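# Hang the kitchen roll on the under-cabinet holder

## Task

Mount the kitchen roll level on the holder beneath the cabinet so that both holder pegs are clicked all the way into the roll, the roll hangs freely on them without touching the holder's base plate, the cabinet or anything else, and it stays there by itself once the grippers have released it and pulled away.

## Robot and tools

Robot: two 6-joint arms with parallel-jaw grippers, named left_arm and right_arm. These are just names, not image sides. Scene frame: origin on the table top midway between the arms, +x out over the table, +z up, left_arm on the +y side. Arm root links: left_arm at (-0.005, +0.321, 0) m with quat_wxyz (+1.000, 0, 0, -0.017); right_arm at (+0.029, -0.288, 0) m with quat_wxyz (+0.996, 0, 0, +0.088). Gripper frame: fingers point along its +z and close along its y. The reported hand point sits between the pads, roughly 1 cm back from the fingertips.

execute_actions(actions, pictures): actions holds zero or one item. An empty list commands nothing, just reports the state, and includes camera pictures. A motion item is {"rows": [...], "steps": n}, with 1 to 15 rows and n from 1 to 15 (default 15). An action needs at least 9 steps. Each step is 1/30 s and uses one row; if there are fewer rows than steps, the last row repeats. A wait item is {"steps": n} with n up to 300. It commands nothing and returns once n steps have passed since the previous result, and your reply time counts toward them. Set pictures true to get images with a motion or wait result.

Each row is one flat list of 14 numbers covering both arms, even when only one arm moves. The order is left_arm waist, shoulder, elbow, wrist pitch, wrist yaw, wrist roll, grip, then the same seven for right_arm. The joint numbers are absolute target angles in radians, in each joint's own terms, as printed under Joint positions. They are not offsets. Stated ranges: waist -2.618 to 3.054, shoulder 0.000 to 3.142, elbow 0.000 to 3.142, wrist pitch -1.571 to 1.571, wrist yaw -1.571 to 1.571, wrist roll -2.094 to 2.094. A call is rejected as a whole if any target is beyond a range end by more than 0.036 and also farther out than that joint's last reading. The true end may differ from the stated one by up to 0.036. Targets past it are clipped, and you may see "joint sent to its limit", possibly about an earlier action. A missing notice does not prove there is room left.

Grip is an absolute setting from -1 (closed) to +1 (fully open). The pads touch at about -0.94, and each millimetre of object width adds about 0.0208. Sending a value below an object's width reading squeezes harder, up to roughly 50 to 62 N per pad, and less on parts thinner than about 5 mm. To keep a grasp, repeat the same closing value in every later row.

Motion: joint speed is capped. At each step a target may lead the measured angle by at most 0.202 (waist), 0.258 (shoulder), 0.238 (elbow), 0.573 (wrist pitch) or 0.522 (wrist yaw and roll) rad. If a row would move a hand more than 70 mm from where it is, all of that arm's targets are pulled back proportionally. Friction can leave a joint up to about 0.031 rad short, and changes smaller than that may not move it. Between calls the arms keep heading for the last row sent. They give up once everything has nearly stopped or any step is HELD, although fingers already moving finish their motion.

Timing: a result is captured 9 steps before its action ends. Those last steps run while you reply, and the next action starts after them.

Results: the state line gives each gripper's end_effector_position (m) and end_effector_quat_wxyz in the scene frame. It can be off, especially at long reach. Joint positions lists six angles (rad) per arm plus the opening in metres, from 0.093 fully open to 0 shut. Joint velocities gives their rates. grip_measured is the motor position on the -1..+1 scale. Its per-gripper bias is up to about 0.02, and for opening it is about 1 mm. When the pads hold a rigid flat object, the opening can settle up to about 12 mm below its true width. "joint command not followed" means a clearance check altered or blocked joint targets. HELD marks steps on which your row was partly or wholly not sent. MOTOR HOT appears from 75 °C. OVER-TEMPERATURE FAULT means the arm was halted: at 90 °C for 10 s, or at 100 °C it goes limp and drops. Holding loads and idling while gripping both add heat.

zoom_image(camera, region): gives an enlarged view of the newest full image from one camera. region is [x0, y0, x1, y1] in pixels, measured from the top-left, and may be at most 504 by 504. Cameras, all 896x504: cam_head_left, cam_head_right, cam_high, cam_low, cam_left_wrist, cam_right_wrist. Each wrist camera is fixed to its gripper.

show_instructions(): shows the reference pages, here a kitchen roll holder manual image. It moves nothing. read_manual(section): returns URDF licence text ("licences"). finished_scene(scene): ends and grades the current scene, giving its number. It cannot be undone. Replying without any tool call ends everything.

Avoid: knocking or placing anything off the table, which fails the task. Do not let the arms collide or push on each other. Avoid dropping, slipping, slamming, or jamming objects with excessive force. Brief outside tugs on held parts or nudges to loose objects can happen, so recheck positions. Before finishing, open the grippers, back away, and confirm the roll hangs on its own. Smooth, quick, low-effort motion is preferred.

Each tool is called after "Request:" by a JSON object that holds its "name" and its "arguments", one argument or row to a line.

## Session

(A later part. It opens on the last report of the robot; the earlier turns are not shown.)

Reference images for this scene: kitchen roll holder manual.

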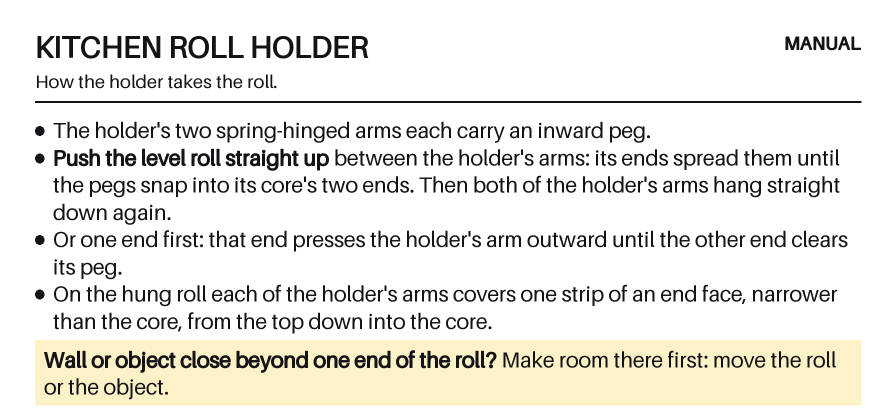

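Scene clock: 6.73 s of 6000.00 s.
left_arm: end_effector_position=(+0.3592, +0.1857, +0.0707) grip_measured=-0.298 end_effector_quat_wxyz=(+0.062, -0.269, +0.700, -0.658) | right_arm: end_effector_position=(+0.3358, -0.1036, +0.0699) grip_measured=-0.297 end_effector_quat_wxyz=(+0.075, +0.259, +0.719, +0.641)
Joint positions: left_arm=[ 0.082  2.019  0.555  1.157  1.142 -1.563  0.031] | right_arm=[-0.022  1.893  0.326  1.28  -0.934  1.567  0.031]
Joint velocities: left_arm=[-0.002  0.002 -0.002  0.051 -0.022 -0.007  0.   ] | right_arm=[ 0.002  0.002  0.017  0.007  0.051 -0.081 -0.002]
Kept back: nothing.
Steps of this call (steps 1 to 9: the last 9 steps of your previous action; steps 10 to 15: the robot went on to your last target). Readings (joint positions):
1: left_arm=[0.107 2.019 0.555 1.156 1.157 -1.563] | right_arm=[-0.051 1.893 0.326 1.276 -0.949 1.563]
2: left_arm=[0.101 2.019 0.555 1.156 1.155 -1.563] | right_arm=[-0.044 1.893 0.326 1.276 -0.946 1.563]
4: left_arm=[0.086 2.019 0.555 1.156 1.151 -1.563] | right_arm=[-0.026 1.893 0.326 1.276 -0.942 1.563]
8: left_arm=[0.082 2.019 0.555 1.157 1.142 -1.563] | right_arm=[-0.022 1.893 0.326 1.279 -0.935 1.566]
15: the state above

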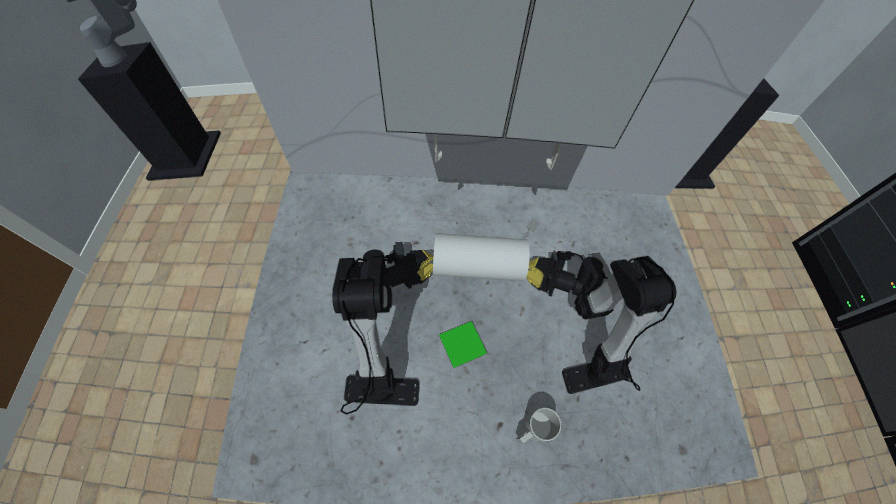

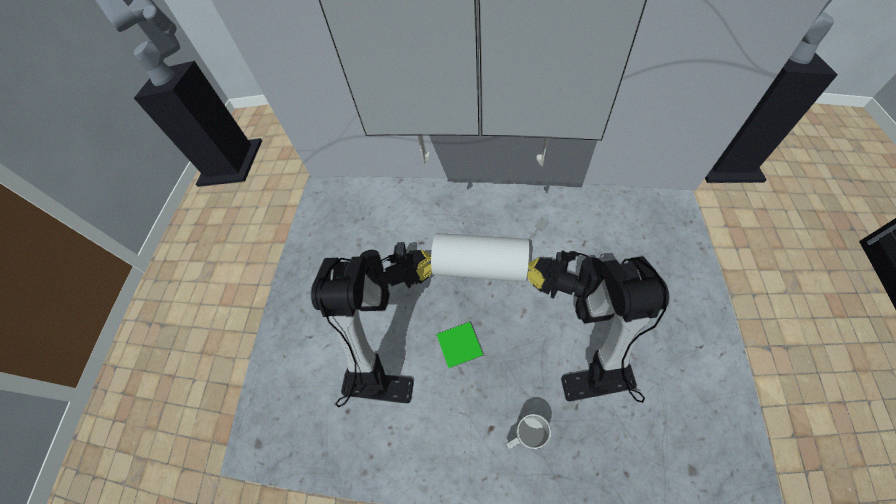

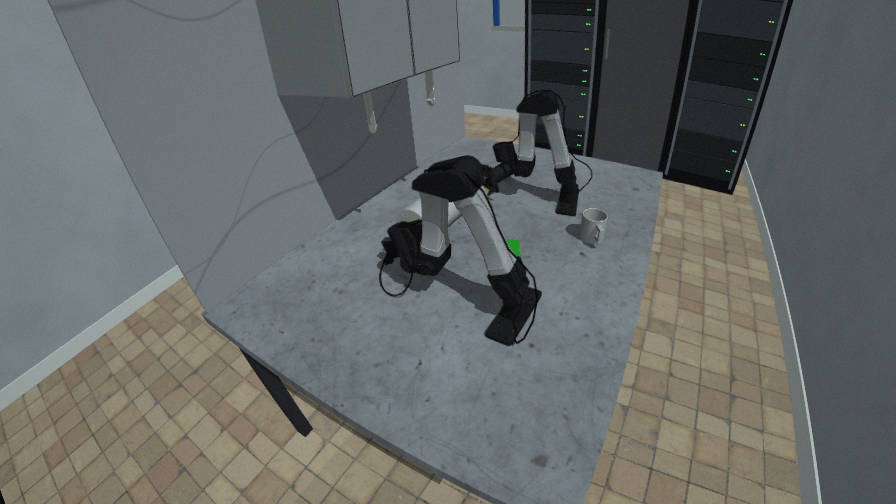

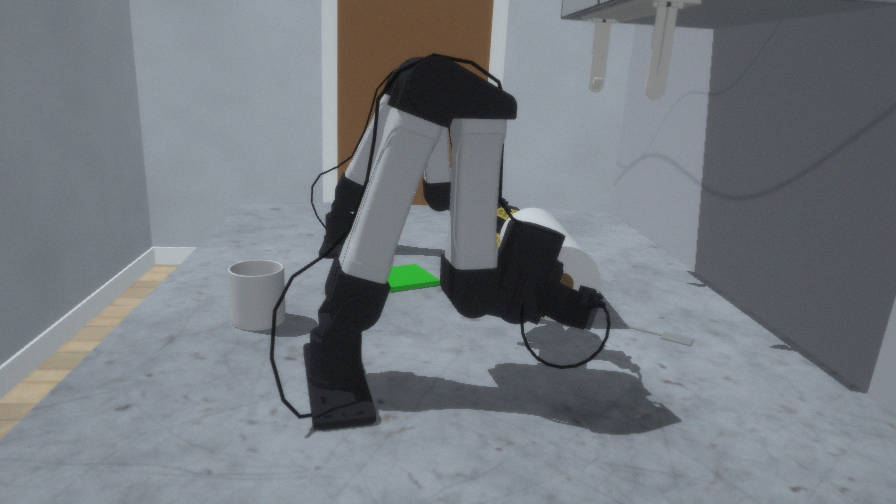

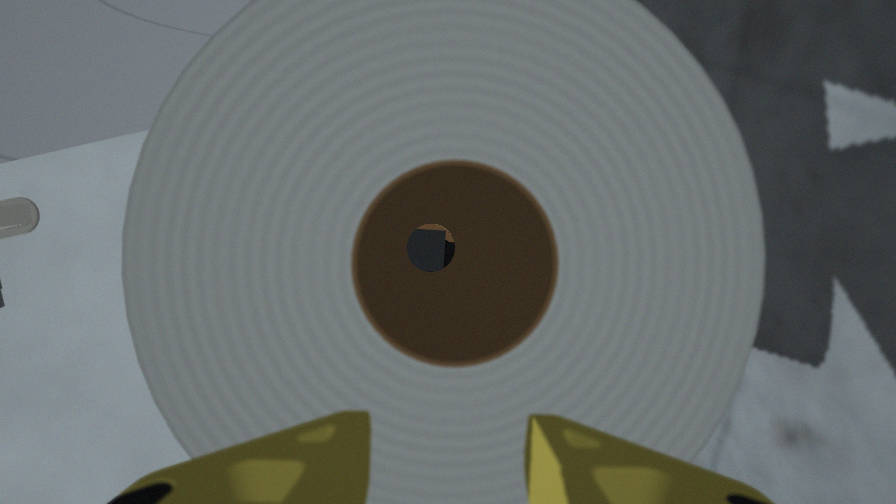

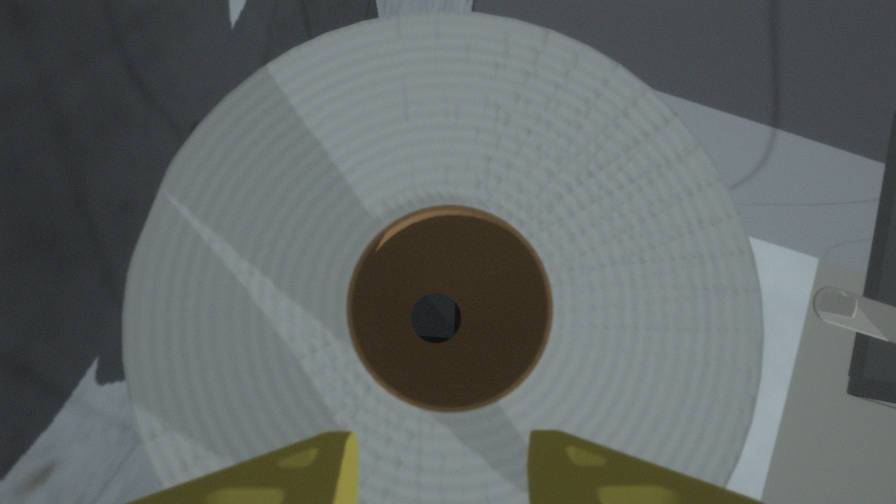

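Request:
{"name": "execute_actions", "arguments": {
  "actions": [
    {"rows":[[0.04,2.02,0.56,1.165,1.2,-1.57,-0.3,0.018,1.9,0.33,1.28,-0.98,1.57,-0.3],[0.03,2.015,0.565,1.17,1.225,-1.57,-0.3,0.026,1.89,0.335,1.285,-1.0,1.57,-0.3],[0.02,2.01,0.57,1.175,1.25,-1.57,-0.3,0.033,1.885,0.34,1.29,-1.02,1.57,-0.3],[0.012,2.005,0.575,1.175,1.27,-1.57,-0.3,0.04,1.88,0.345,1.29,-1.04,1.57,-0.3],[0.012,2.0,0.58,1.175,1.27,-1.57,-0.3,0.04,1.875,0.35,1.29,-1.04,1.57,-0.3],[0.01,1.995,0.599,1.154,1.268,-1.57,-0.3,0.038,1.869,0.371,1.265,-1.043,1.57,-0.3],[0.007,1.986,0.623,1.133,1.267,-1.57,-0.3,0.036,1.859,0.397,1.241,-1.046,1.57,-0.3],[0.005,1.976,0.646,1.112,1.265,-1.57,-0.3,0.034,1.848,0.422,1.216,-1.048,1.57,-0.3],[0.003,1.967,0.67,1.091,1.264,-1.57,-0.3,0.032,1.838,0.448,1.192,-1.051,1.57,-0.3],[0.001,1.957,0.694,1.07,1.262,-1.57,-0.3,0.03,1.827,0.474,1.167,-1.054,1.57,-0.3],[-0.002,1.947,0.718,1.049,1.26,-1.57,-0.3,0.028,1.816,0.5,1.142,-1.057,1.57,-0.3],[-0.004,1.938,0.742,1.028,1.259,-1.57,-0.3,0.027,1.806,0.526,1.118,-1.06,1.57,-0.3],[-0.006,1.928,0.765,1.007,1.257,-1.57,-0.3,0.025,1.795,0.551,1.093,-1.062,1.57,-0.3],[-0.009,1.919,0.789,0.986,1.256,-1.57,-0.3,0.023,1.785,0.577,1.069,-1.065,1.57,-0.3],[-0.011,1.909,0.813,0.965,1.254,-1.57,-0.3,0.021,1.774,0.603,1.044,-1.068,1.57,-0.3]]}
  ]
}}

Request:
{"name": "execute_actions", "arguments": {
  "actions": [
    {"rows":[[-0.013,1.899,0.837,0.944,1.252,-1.57,-0.3,0.019,1.763,0.629,1.019,-1.071,1.57,-0.3],[-0.015,1.89,0.861,0.923,1.251,-1.57,-0.3,0.017,1.753,0.655,0.995,-1.074,1.57,-0.3],[-0.018,1.88,0.884,0.902,1.249,-1.57,-0.3,0.015,1.742,0.68,0.97,-1.076,1.57,-0.3],[-0.02,1.871,0.908,0.881,1.248,-1.57,-0.3,0.013,1.732,0.706,0.946,-1.079,1.57,-0.3],[-0.022,1.861,0.932,0.86,1.246,-1.57,-0.3,0.011,1.721,0.732,0.921,-1.082,1.57,-0.3],[-0.024,1.851,0.956,0.839,1.244,-1.57,-0.3,0.009,1.71,0.758,0.896,-1.085,1.57,-0.3],[-0.027,1.842,0.98,0.818,1.243,-1.57,-0.3,0.007,1.7,0.784,0.872,-1.088,1.57,-0.3],[-0.029,1.832,1.003,0.797,1.241,-1.57,-0.3,0.005,1.689,0.809,0.847,-1.09,1.57,-0.3],[-0.031,1.823,1.027,0.776,1.24,-1.57,-0.3,0.004,1.679,0.835,0.823,-1.093,1.57,-0.3],[-0.034,1.813,1.051,0.755,1.238,-1.57,-0.3,0.002,1.668,0.861,0.798,-1.096,1.57,-0.3],[-0.036,1.803,1.075,0.734,1.236,-1.57,-0.3,0.0,1.657,0.887,0.773,-1.099,1.57,-0.3],[-0.038,1.794,1.099,0.713,1.235,-1.57,-0.3,-0.002,1.647,0.913,0.749,-1.102,1.57,-0.3],[-0.04,1.784,1.122,0.692,1.233,-1.57,-0.3,-0.004,1.636,0.938,0.724,-1.104,1.57,-0.3],[-0.043,1.775,1.146,0.671,1.232,-1.57,-0.3,-0.006,1.626,0.964,0.7,-1.107,1.57,-0.3],[-0.045,1.765,1.17,0.65,1.23,-1.57,-0.3,-0.008,1.615,0.99,0.675,-1.11,1.57,-0.3]]}
  ]
}}

Request:
{"name": "execute_actions", "arguments": {
  "actions": [
    {"steps":24}
  ],
  "pictures": true
}}

Request:
{"name": "zoom_image", "arguments": {
  "camera": "cam_head_right",
  "region": [390, 125, 580, 225]
}}

Scene clock: 9.33 s of 6000.00 s.
left_arm: end_effector_position=(+0.3595, +0.1842, +0.0714) grip_measured=-0.298 end_effector_quat_wxyz=(+0.061, -0.266, +0.701, -0.659) | right_arm: end_effector_position=(+0.3336, -0.1012, +0.0707) grip_measured=-0.297 end_effector_quat_wxyz=(+0.069, +0.254, +0.720, +0.643)
Joint positions: left_arm=[ 0.078  2.019  0.558  1.156  1.143 -1.563  0.031] | right_arm=[-0.017  1.893  0.327  1.28  -0.947  1.57   0.031]
Joint velocities: left_arm=[-0.002 -0.007  0.149 -0.198  0.022  0.066  0.   ] | right_arm=[-0.007 -0.032  0.061 -0.095 -0.125  0.051 -0.001]
Steps of this call (steps 1 to 15: the robot went on to your last target; steps 16 to 72: nothing new was sent; steps 73 to 78: the first 6 steps of this action). Readings (joint positions):
73: left_arm=[0.081 2.019 0.555 1.157 1.142 -1.563] | right_arm=[-0.021 1.893 0.326 1.280 -0.934 1.567]
74: left_arm=[0.079 2.019 0.555 1.157 1.143 -1.563] | right_arm=[-0.019 1.893 0.326 1.280 -0.936 1.568]
76: left_arm=[0.078 2.019 0.555 1.158 1.143 -1.563] | right_arm=[-0.017 1.893 0.326 1.281 -0.941 1.569]
78: the state above

Scene clock: 9.83 s of 6000.00 s.
left_arm: end_effector_position=(+0.4374, +0.1867, +0.1773) grip_measured=-0.298 end_effector_quat_wxyz=(+0.150, -0.206, +0.691, -0.676) | right_arm: end_effector_position=(+0.4099, -0.0948, +0.1763) grip_measured=-0.297 end_effector_quat_wxyz=(+0.131, +0.180, +0.698, +0.681)
Joint positions: left_arm=[ 0.068  1.894  0.897  0.91   1.095 -1.564  0.031] | right_arm=[-0.043  1.748  0.683  0.993 -0.994  1.573  0.031]
Joint velocities: left_arm=[-0.051 -0.242  0.657 -0.637 -0.022 -0.095 -0.001] | right_arm=[-0.095 -0.305  0.74  -0.74  -0.095 -0.007  0.   ]
Steps of this call (steps 1 to 9: the last 9 steps of your previous action; steps 10 to 15: the first 6 steps of this action). Readings (joint positions):
10: left_arm=[0.075 1.944 0.778 1.004 1.105 -1.563] | right_arm=[-0.028 1.800 0.554 1.107 -0.979 1.573]
11: left_arm=[0.074 1.933 0.803 0.986 1.102 -1.563] | right_arm=[-0.030 1.789 0.580 1.086 -0.982 1.573]
13: left_arm=[0.071 1.913 0.850 0.950 1.098 -1.564] | right_arm=[-0.037 1.768 0.632 1.040 -0.988 1.573]
15: the state above

Scene clock: 10.63 s of 6000.00 s.
left_arm: end_effector_position=(+0.4578, +0.1796, +0.2840) grip_measured=-0.298 end_effector_quat_wxyz=(+0.187, -0.167, +0.682, -0.687) | right_arm: end_effector_position=(+0.4378, -0.1016, +0.2821) grip_measured=-0.297 end_effector_quat_wxyz=(+0.165, +0.146, +0.687, +0.693)
Joint positions: left_arm=[ 0.048  1.772  1.157  0.643  1.08  -1.57   0.031] | right_arm=[-0.074  1.619  0.972  0.676 -1.025  1.57   0.031]
Joint velocities: left_arm=[-0.007 -0.012  0.002 -0.007 -0.007  0.022  0.001] | right_arm=[ 0.012  0.007 -0.002 -0.022 -0.037  0.022  0.   ]
Kept back: nothing.
Steps of this call (steps 1 to 9: the last 9 steps of your previous action; steps 10 to 24: the robot went on to your last target). Readings (joint positions):
1: left_arm=[0.066 1.885 0.920 0.889 1.093 -1.565] | right_arm=[-0.046 1.738 0.709 0.968 -0.997 1.573]
2: left_arm=[0.065 1.876 0.943 0.869 1.092 -1.565] | right_arm=[-0.049 1.727 0.735 0.943 -1.000 1.573]
4: left_arm=[0.061 1.858 0.989 0.827 1.089 -1.566] | right_arm=[-0.054 1.707 0.786 0.893 -1.004 1.573]
8: left_arm=[0.055 1.820 1.084 0.744 1.084 -1.569] | right_arm=[-0.065 1.665 0.890 0.793 -1.014 1.573]
24: the state above

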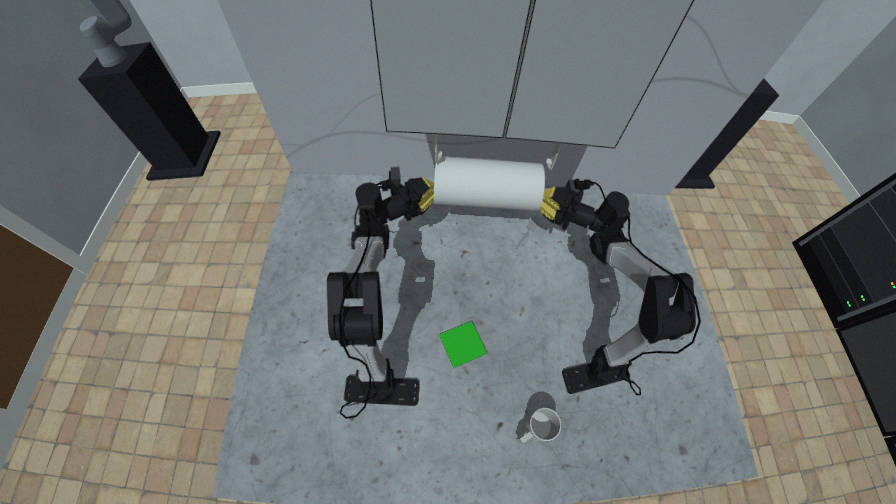

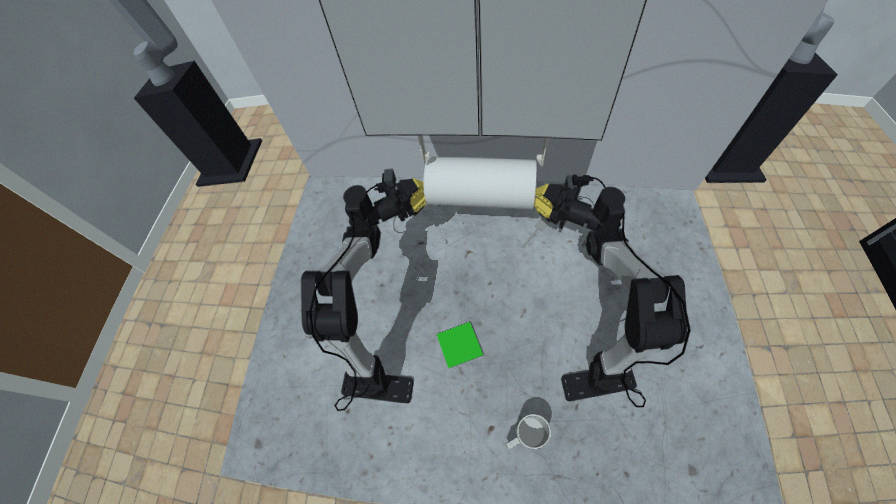

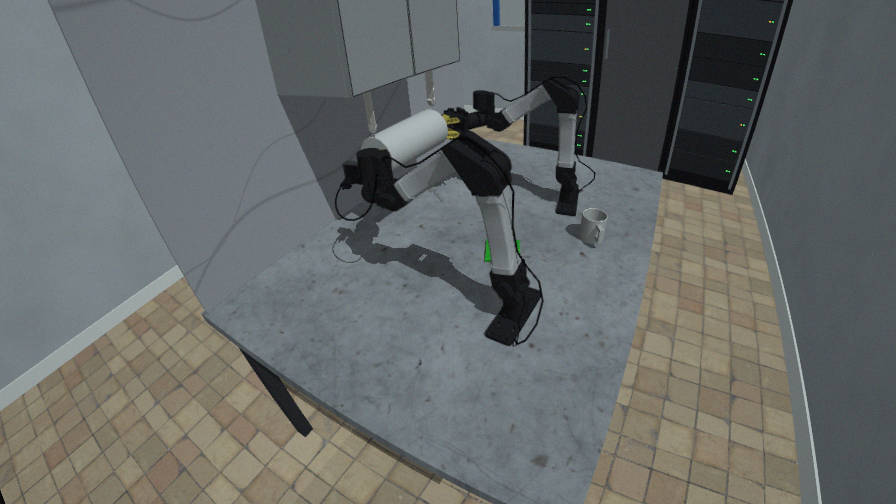

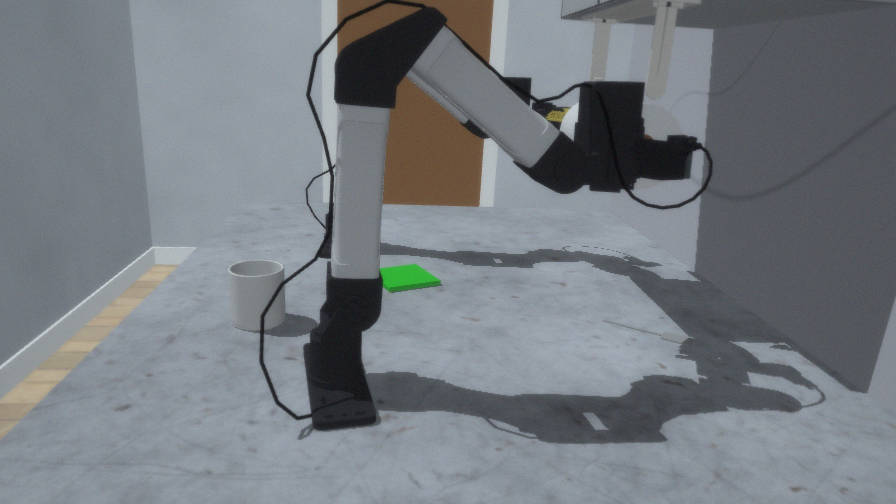

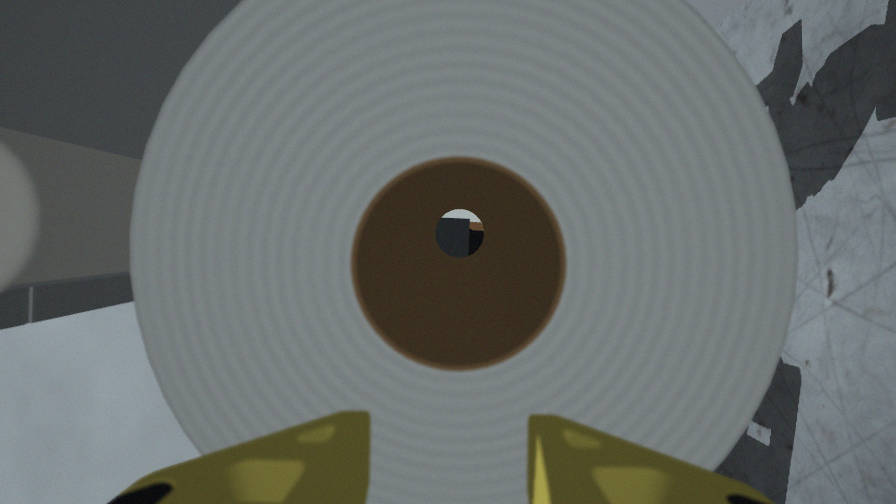

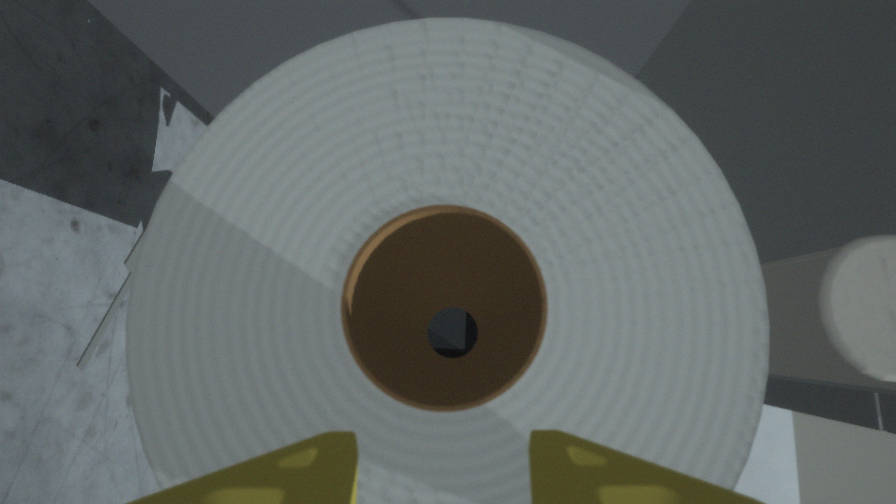

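Region (390, 125, 580, 225) of cam_head_right's 896x504 image, scaled by 2.653, with more detail than that image has; it fills the top 265 rows of this view, and the rest is white.

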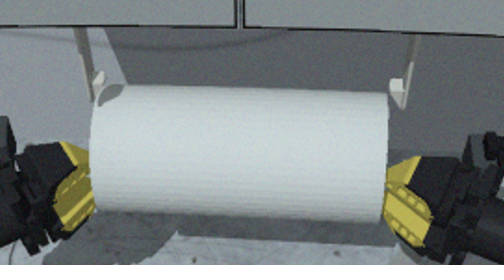

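Request:
{"name": "execute_actions", "arguments": {
  "actions": [
    {"rows":[[-0.054,1.765,1.17,0.65,1.235,-1.57,-0.3,-0.017,1.615,0.99,0.675,-1.11,1.57,-0.3],[-0.063,1.765,1.17,0.65,1.24,-1.57,-0.3,-0.024,1.615,0.99,0.675,-1.11,1.57,-0.3],[-0.073,1.765,1.17,0.65,1.24,-1.57,-0.3,-0.032,1.615,0.99,0.675,-1.11,1.57,-0.3],[-0.073,1.765,1.17,0.65,1.24,-1.57,-0.3,-0.032,1.615,0.99,0.675,-1.11,1.57,-0.3],[-0.073,1.765,1.17,0.65,1.24,-1.57,-0.3,-0.032,1.615,0.99,0.675,-1.11,1.57,-0.3],[-0.073,1.758,1.186,0.629,1.24,-1.57,-0.3,-0.032,1.609,1.008,0.653,-1.11,1.57,-0.3],[-0.073,1.751,1.203,0.608,1.24,-1.57,-0.3,-0.032,1.602,1.025,0.631,-1.11,1.57,-0.3],[-0.073,1.744,1.22,0.587,1.24,-1.57,-0.3,-0.032,1.596,1.043,0.609,-1.11,1.57,-0.3],[-0.073,1.73,1.236,0.566,1.24,-1.57,-0.3,-0.032,1.589,1.06,0.587,-1.11,1.57,-0.3]]}
  ]
}}

Request:
{"name": "execute_actions", "arguments": {
  "actions": [
    {"steps":16}
  ],
  "pictures": true
}}

Scene clock: 11.57 s of 6000.00 s.
left_arm: end_effector_position=(+0.4544, +0.1692, +0.2828) grip_measured=-0.298 end_effector_quat_wxyz=(+0.176, -0.162, +0.685, -0.688) | right_arm: end_effector_position=(+0.4424, -0.1121, +0.2809) grip_measured=-0.297 end_effector_quat_wxyz=(+0.171, +0.156, +0.686, +0.690)
Joint positions: left_arm=[ 0.026  1.772  1.157  0.636  1.08  -1.57   0.031] | right_arm=[-0.099  1.619  0.972  0.668 -1.026  1.57   0.031]
Joint velocities: left_arm=[-0.115 -0.007 -0.012 -0.051  0.051  0.007  0.   ] | right_arm=[-0.134 -0.007 -0.002 -0.095 -0.022  0.007  0.   ]
Steps of this call (steps 1 to 22: the robot went on to your last target; steps 23 to 28: the first 6 steps of this action). Readings (joint positions):
23: left_arm=[0.047 1.772 1.157 0.638 1.080 -1.570] | right_arm=[-0.074 1.619 0.972 0.671 -1.026 1.570]
24: left_arm=[0.045 1.772 1.157 0.638 1.080 -1.570] | right_arm=[-0.077 1.619 0.972 0.671 -1.027 1.570]
26: left_arm=[0.036 1.772 1.157 0.638 1.079 -1.570] | right_arm=[-0.088 1.619 0.972 0.671 -1.028 1.570]
28: the state above

Scene clock: 12.10 s of 6000.00 s.
left_arm: end_effector_position=(+0.4534, +0.1666, +0.3004) grip_measured=-0.298 end_effector_quat_wxyz=(+0.169, -0.161, +0.687, -0.688) | right_arm: end_effector_position=(+0.4484, -0.1153, +0.2978) grip_measured=-0.297 end_effector_quat_wxyz=(+0.175, +0.163, +0.685, +0.688)
Joint positions: left_arm=[ 0.021  1.75   1.21   0.552  1.087 -1.57   0.031] | right_arm=[-0.106  1.607  1.034  0.591 -1.018  1.57   0.031]
Joint velocities: left_arm=[-0.002 -0.007 -0.007 -0.007 -0.007 -0.081 -0.001] | right_arm=[ 0.017  0.002 -0.002 -0.007  0.022  0.037 -0.   ]
Kept back: nothing.
Steps of this call (steps 1 to 9: the last 9 steps of your previous action; steps 10 to 16: the robot went on to your last target). Readings (joint positions):
1: left_arm=[0.023 1.772 1.160 0.628 1.082 -1.570] | right_arm=[-0.103 1.619 0.976 0.660 -1.026 1.570]
2: left_arm=[0.021 1.772 1.167 0.614 1.083 -1.570] | right_arm=[-0.105 1.619 0.984 0.645 -1.024 1.570]
4: left_arm=[0.021 1.771 1.189 0.587 1.085 -1.570] | right_arm=[-0.106 1.619 1.010 0.617 -1.021 1.570]
8: left_arm=[0.021 1.754 1.209 0.569 1.085 -1.570] | right_arm=[-0.106 1.608 1.034 0.598 -1.019 1.570]
16: the state above

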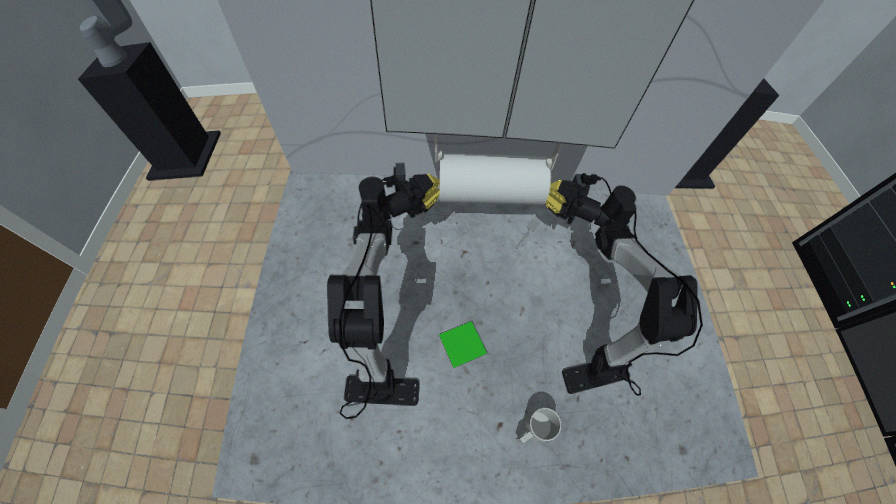

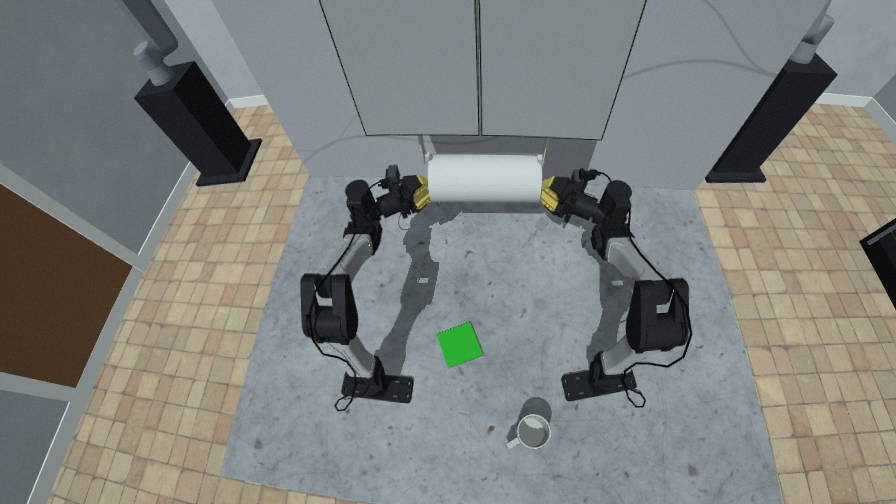

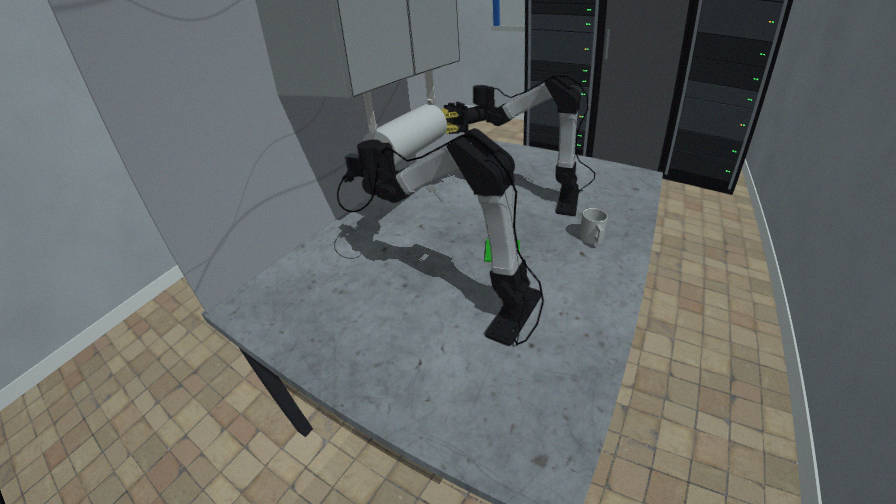

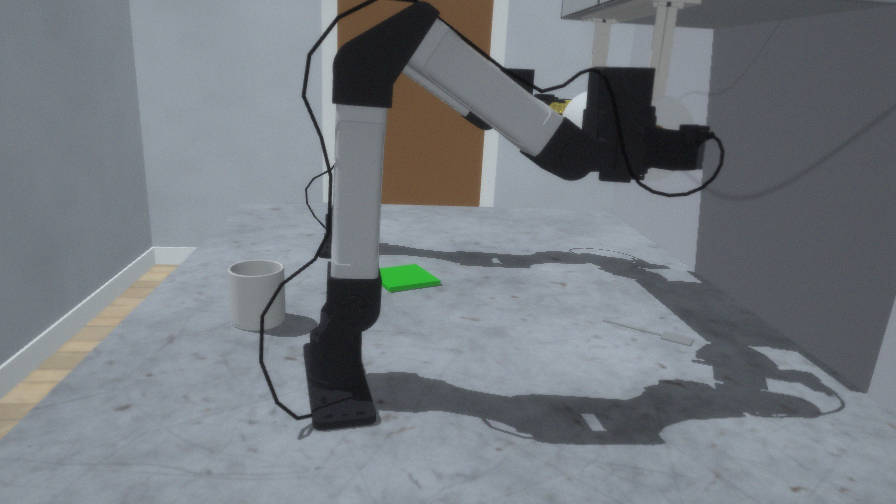

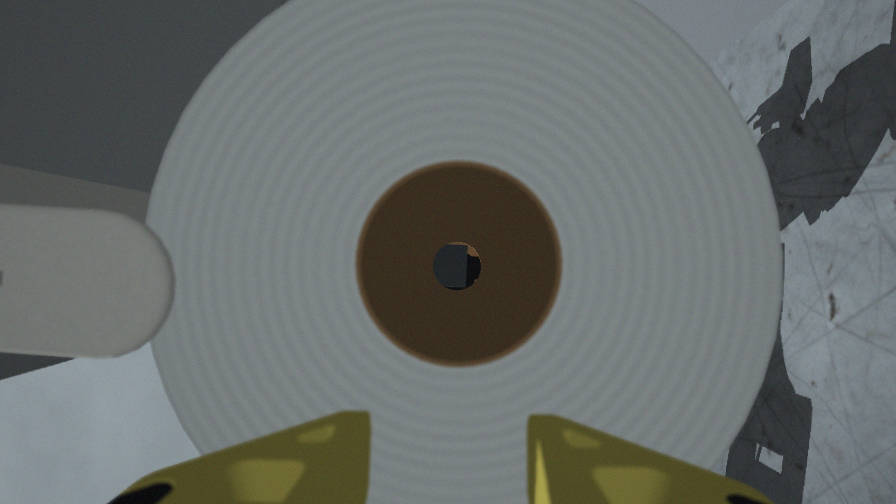

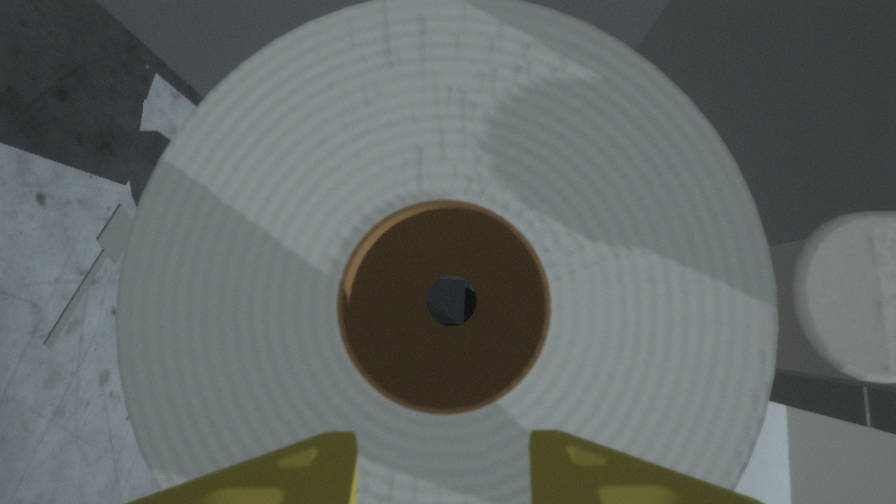

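Request:
{"name": "execute_actions", "arguments": {
  "actions": [
    {"rows":[[-0.073,1.725,1.25,0.555,1.24,-1.57,-0.3,-0.025,1.58,1.066,0.575,-1.12,1.57,-0.3],[-0.073,1.72,1.264,0.543,1.24,-1.57,-0.3,-0.018,1.573,1.074,0.563,-1.13,1.57,-0.3],[-0.073,1.715,1.278,0.531,1.24,-1.57,-0.3,-0.018,1.567,1.084,0.551,-1.135,1.57,-0.3],[-0.073,1.71,1.29,0.519,1.24,-1.57,-0.3,-0.018,1.561,1.096,0.539,-1.135,1.57,-0.3],[-0.073,1.705,1.302,0.507,1.24,-1.57,-0.3,-0.018,1.556,1.108,0.527,-1.135,1.57,-0.3],[-0.073,1.7,1.314,0.495,1.24,-1.57,-0.3,-0.018,1.551,1.12,0.515,-1.135,1.57,-0.3],[-0.073,1.695,1.326,0.483,1.24,-1.57,-0.3,-0.018,1.546,1.132,0.503,-1.135,1.57,-0.3],[-0.073,1.69,1.338,0.47,1.24,-1.57,-0.3,-0.018,1.542,1.144,0.49,-1.135,1.57,-0.3],[-0.073,1.685,1.35,0.455,1.24,-1.57,-0.3,-0.018,1.538,1.156,0.475,-1.135,1.57,-0.3],[-0.073,1.68,1.362,0.44,1.24,-1.57,-0.3,-0.018,1.535,1.168,0.46,-1.135,1.57,-0.3]],"steps":12}
  ]
}}

Request:
{"name": "execute_actions", "arguments": {
  "actions": [
    {"steps":20}
  ],
  "pictures": true
}}

Scene clock: 12.83 s of 6000.00 s.
left_arm: end_effector_position=(+0.4543, +0.1666, +0.3024) grip_measured=-0.298 end_effector_quat_wxyz=(+0.167, -0.163, +0.687, -0.688) | right_arm: end_effector_position=(+0.4472, -0.1150, +0.2995) grip_measured=-0.297 end_effector_quat_wxyz=(+0.172, +0.164, +0.686, +0.688)
Joint positions: left_arm=[ 0.021  1.75   1.223  0.532  1.087 -1.57   0.031] | right_arm=[-0.106  1.601  1.039  0.573 -1.021  1.57   0.031]
Joint velocities: left_arm=[-0.012 -0.012  0.256 -0.256  0.037 -0.022  0.001] | right_arm=[ 0.007 -0.076  0.129 -0.388 -0.154  0.022  0.   ]
Steps of this call (steps 1 to 15: the robot went on to your last target; steps 16 to 19: nothing new was sent; steps 20 to 22: the first 3 steps of this action). Readings (joint positions):
20: left_arm=[0.021 1.750 1.211 0.548 1.087 -1.570] | right_arm=[-0.106 1.606 1.034 0.590 -1.018 1.570]
21: left_arm=[0.021 1.750 1.215 0.542 1.087 -1.570] | right_arm=[-0.106 1.604 1.035 0.583 -1.019 1.570]
22: the state above

Scene clock: 13.50 s of 6000.00 s.
left_arm: end_effector_position=(+0.4517, +0.1684, +0.3476) grip_measured=-0.298 end_effector_quat_wxyz=(+0.183, -0.153, +0.683, -0.690) | right_arm: end_effector_position=(+0.4418, -0.1127, +0.3222) grip_measured=-0.298 end_effector_quat_wxyz=(+0.147, +0.171, +0.691, +0.686)
Joint positions: left_arm=[ 0.024  1.705  1.33   0.417  1.082 -1.568  0.031] | right_arm=[-0.104  1.565  1.124  0.412 -1.044  1.576  0.031]
Joint velocities: left_arm=[ 0.002  0.002 -0.002 -0.037 -0.007 -0.037 -0.001] | right_arm=[-0.027 -0.017 -0.002 -0.095  0.066 -0.022 -0.001]
Kept back: nothing.
Steps of this call (steps 1 to 9: the last 9 steps of your previous action; steps 10 to 20: the robot went on to your last target). Readings (joint positions):
1: left_arm=[0.021 1.750 1.234 0.522 1.087 -1.570] | right_arm=[-0.106 1.598 1.045 0.560 -1.023 1.570]
2: left_arm=[0.021 1.750 1.245 0.512 1.087 -1.570] | right_arm=[-0.106 1.594 1.052 0.544 -1.025 1.570]
4: left_arm=[0.021 1.743 1.269 0.488 1.086 -1.570] | right_arm=[-0.106 1.588 1.069 0.512 -1.028 1.570]
8: left_arm=[0.021 1.723 1.313 0.437 1.084 -1.570] | right_arm=[-0.106 1.575 1.109 0.447 -1.030 1.573]
20: the state above

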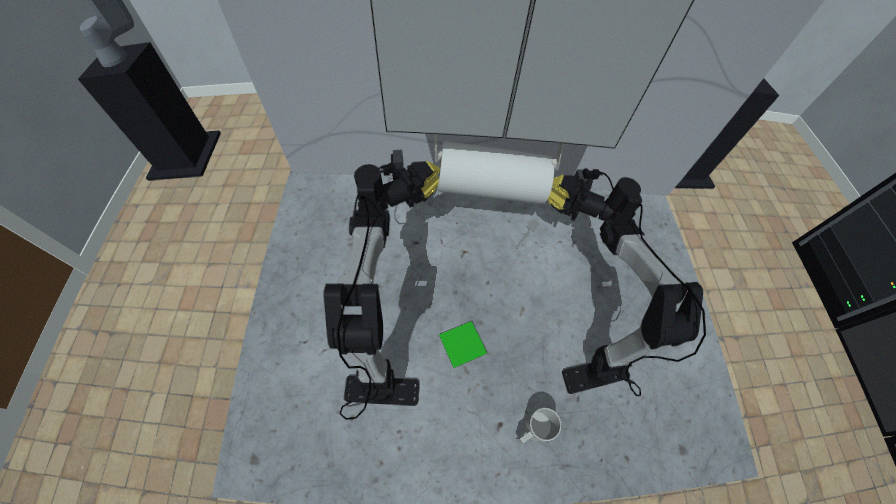

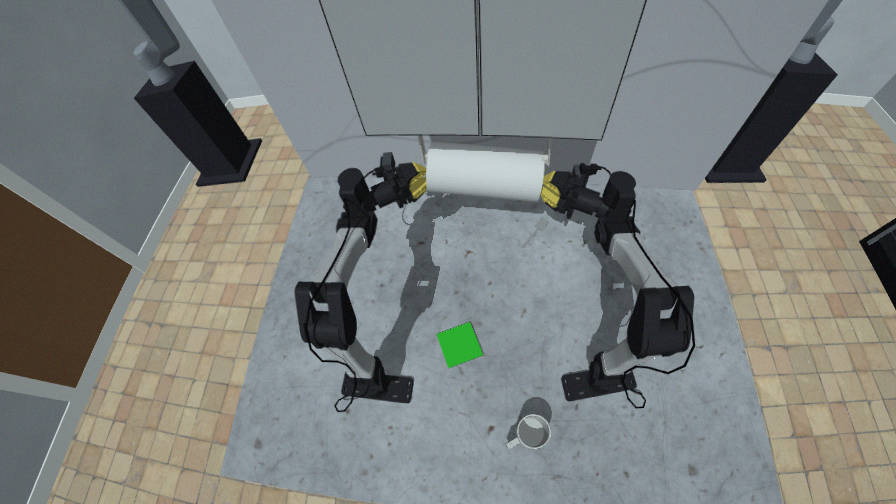

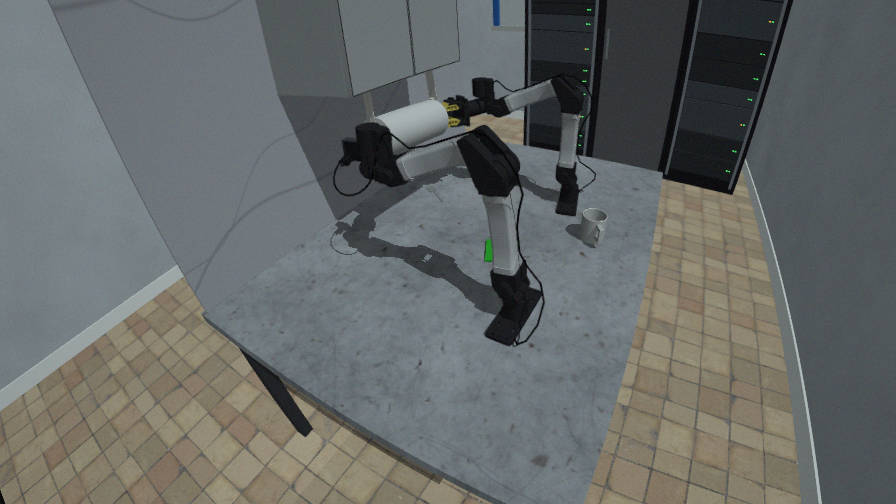

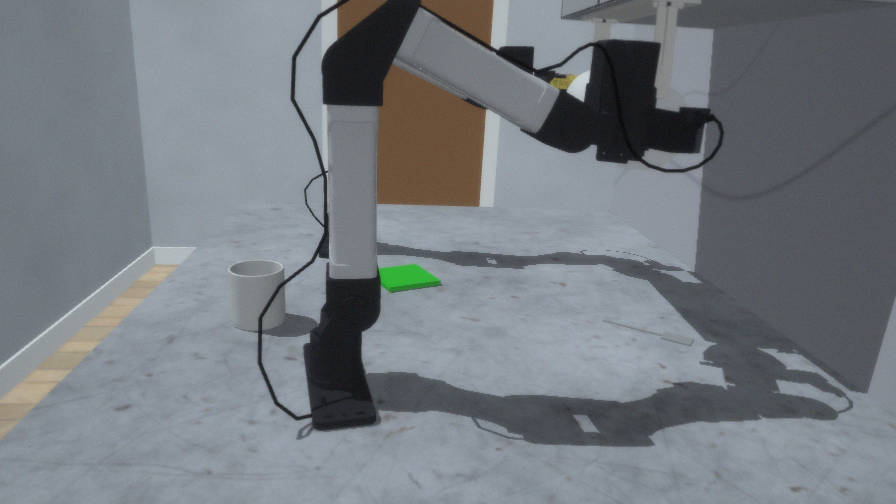

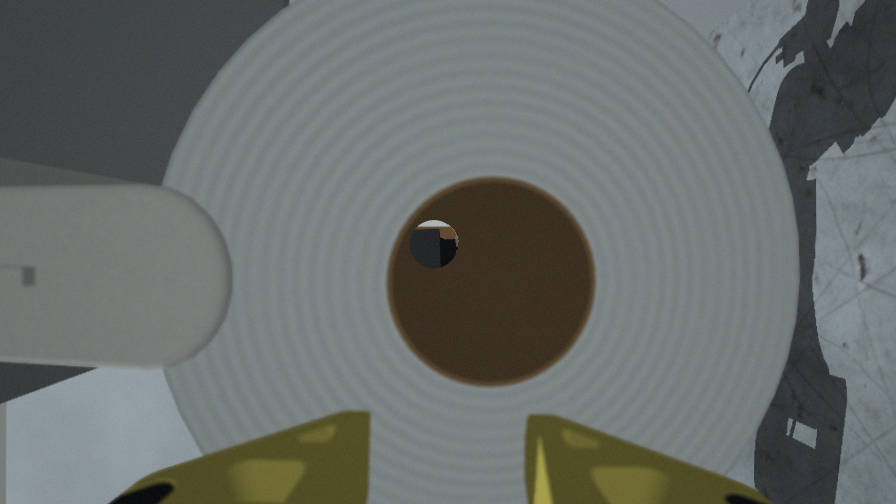

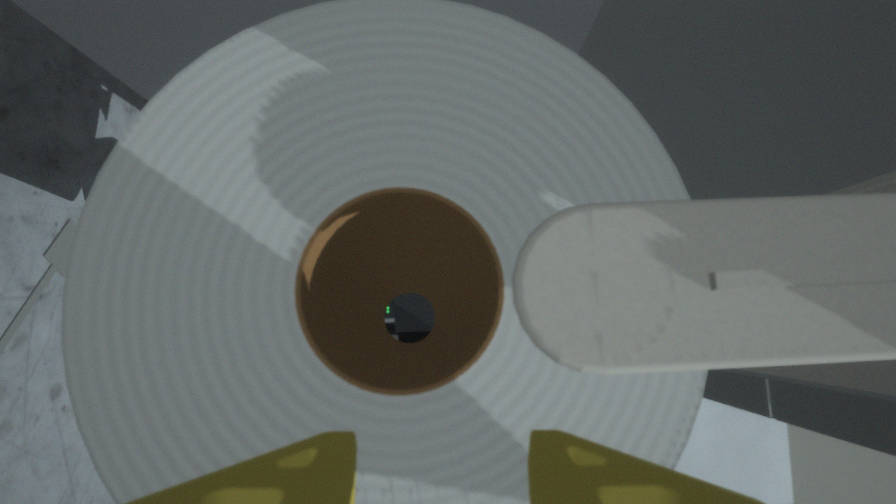

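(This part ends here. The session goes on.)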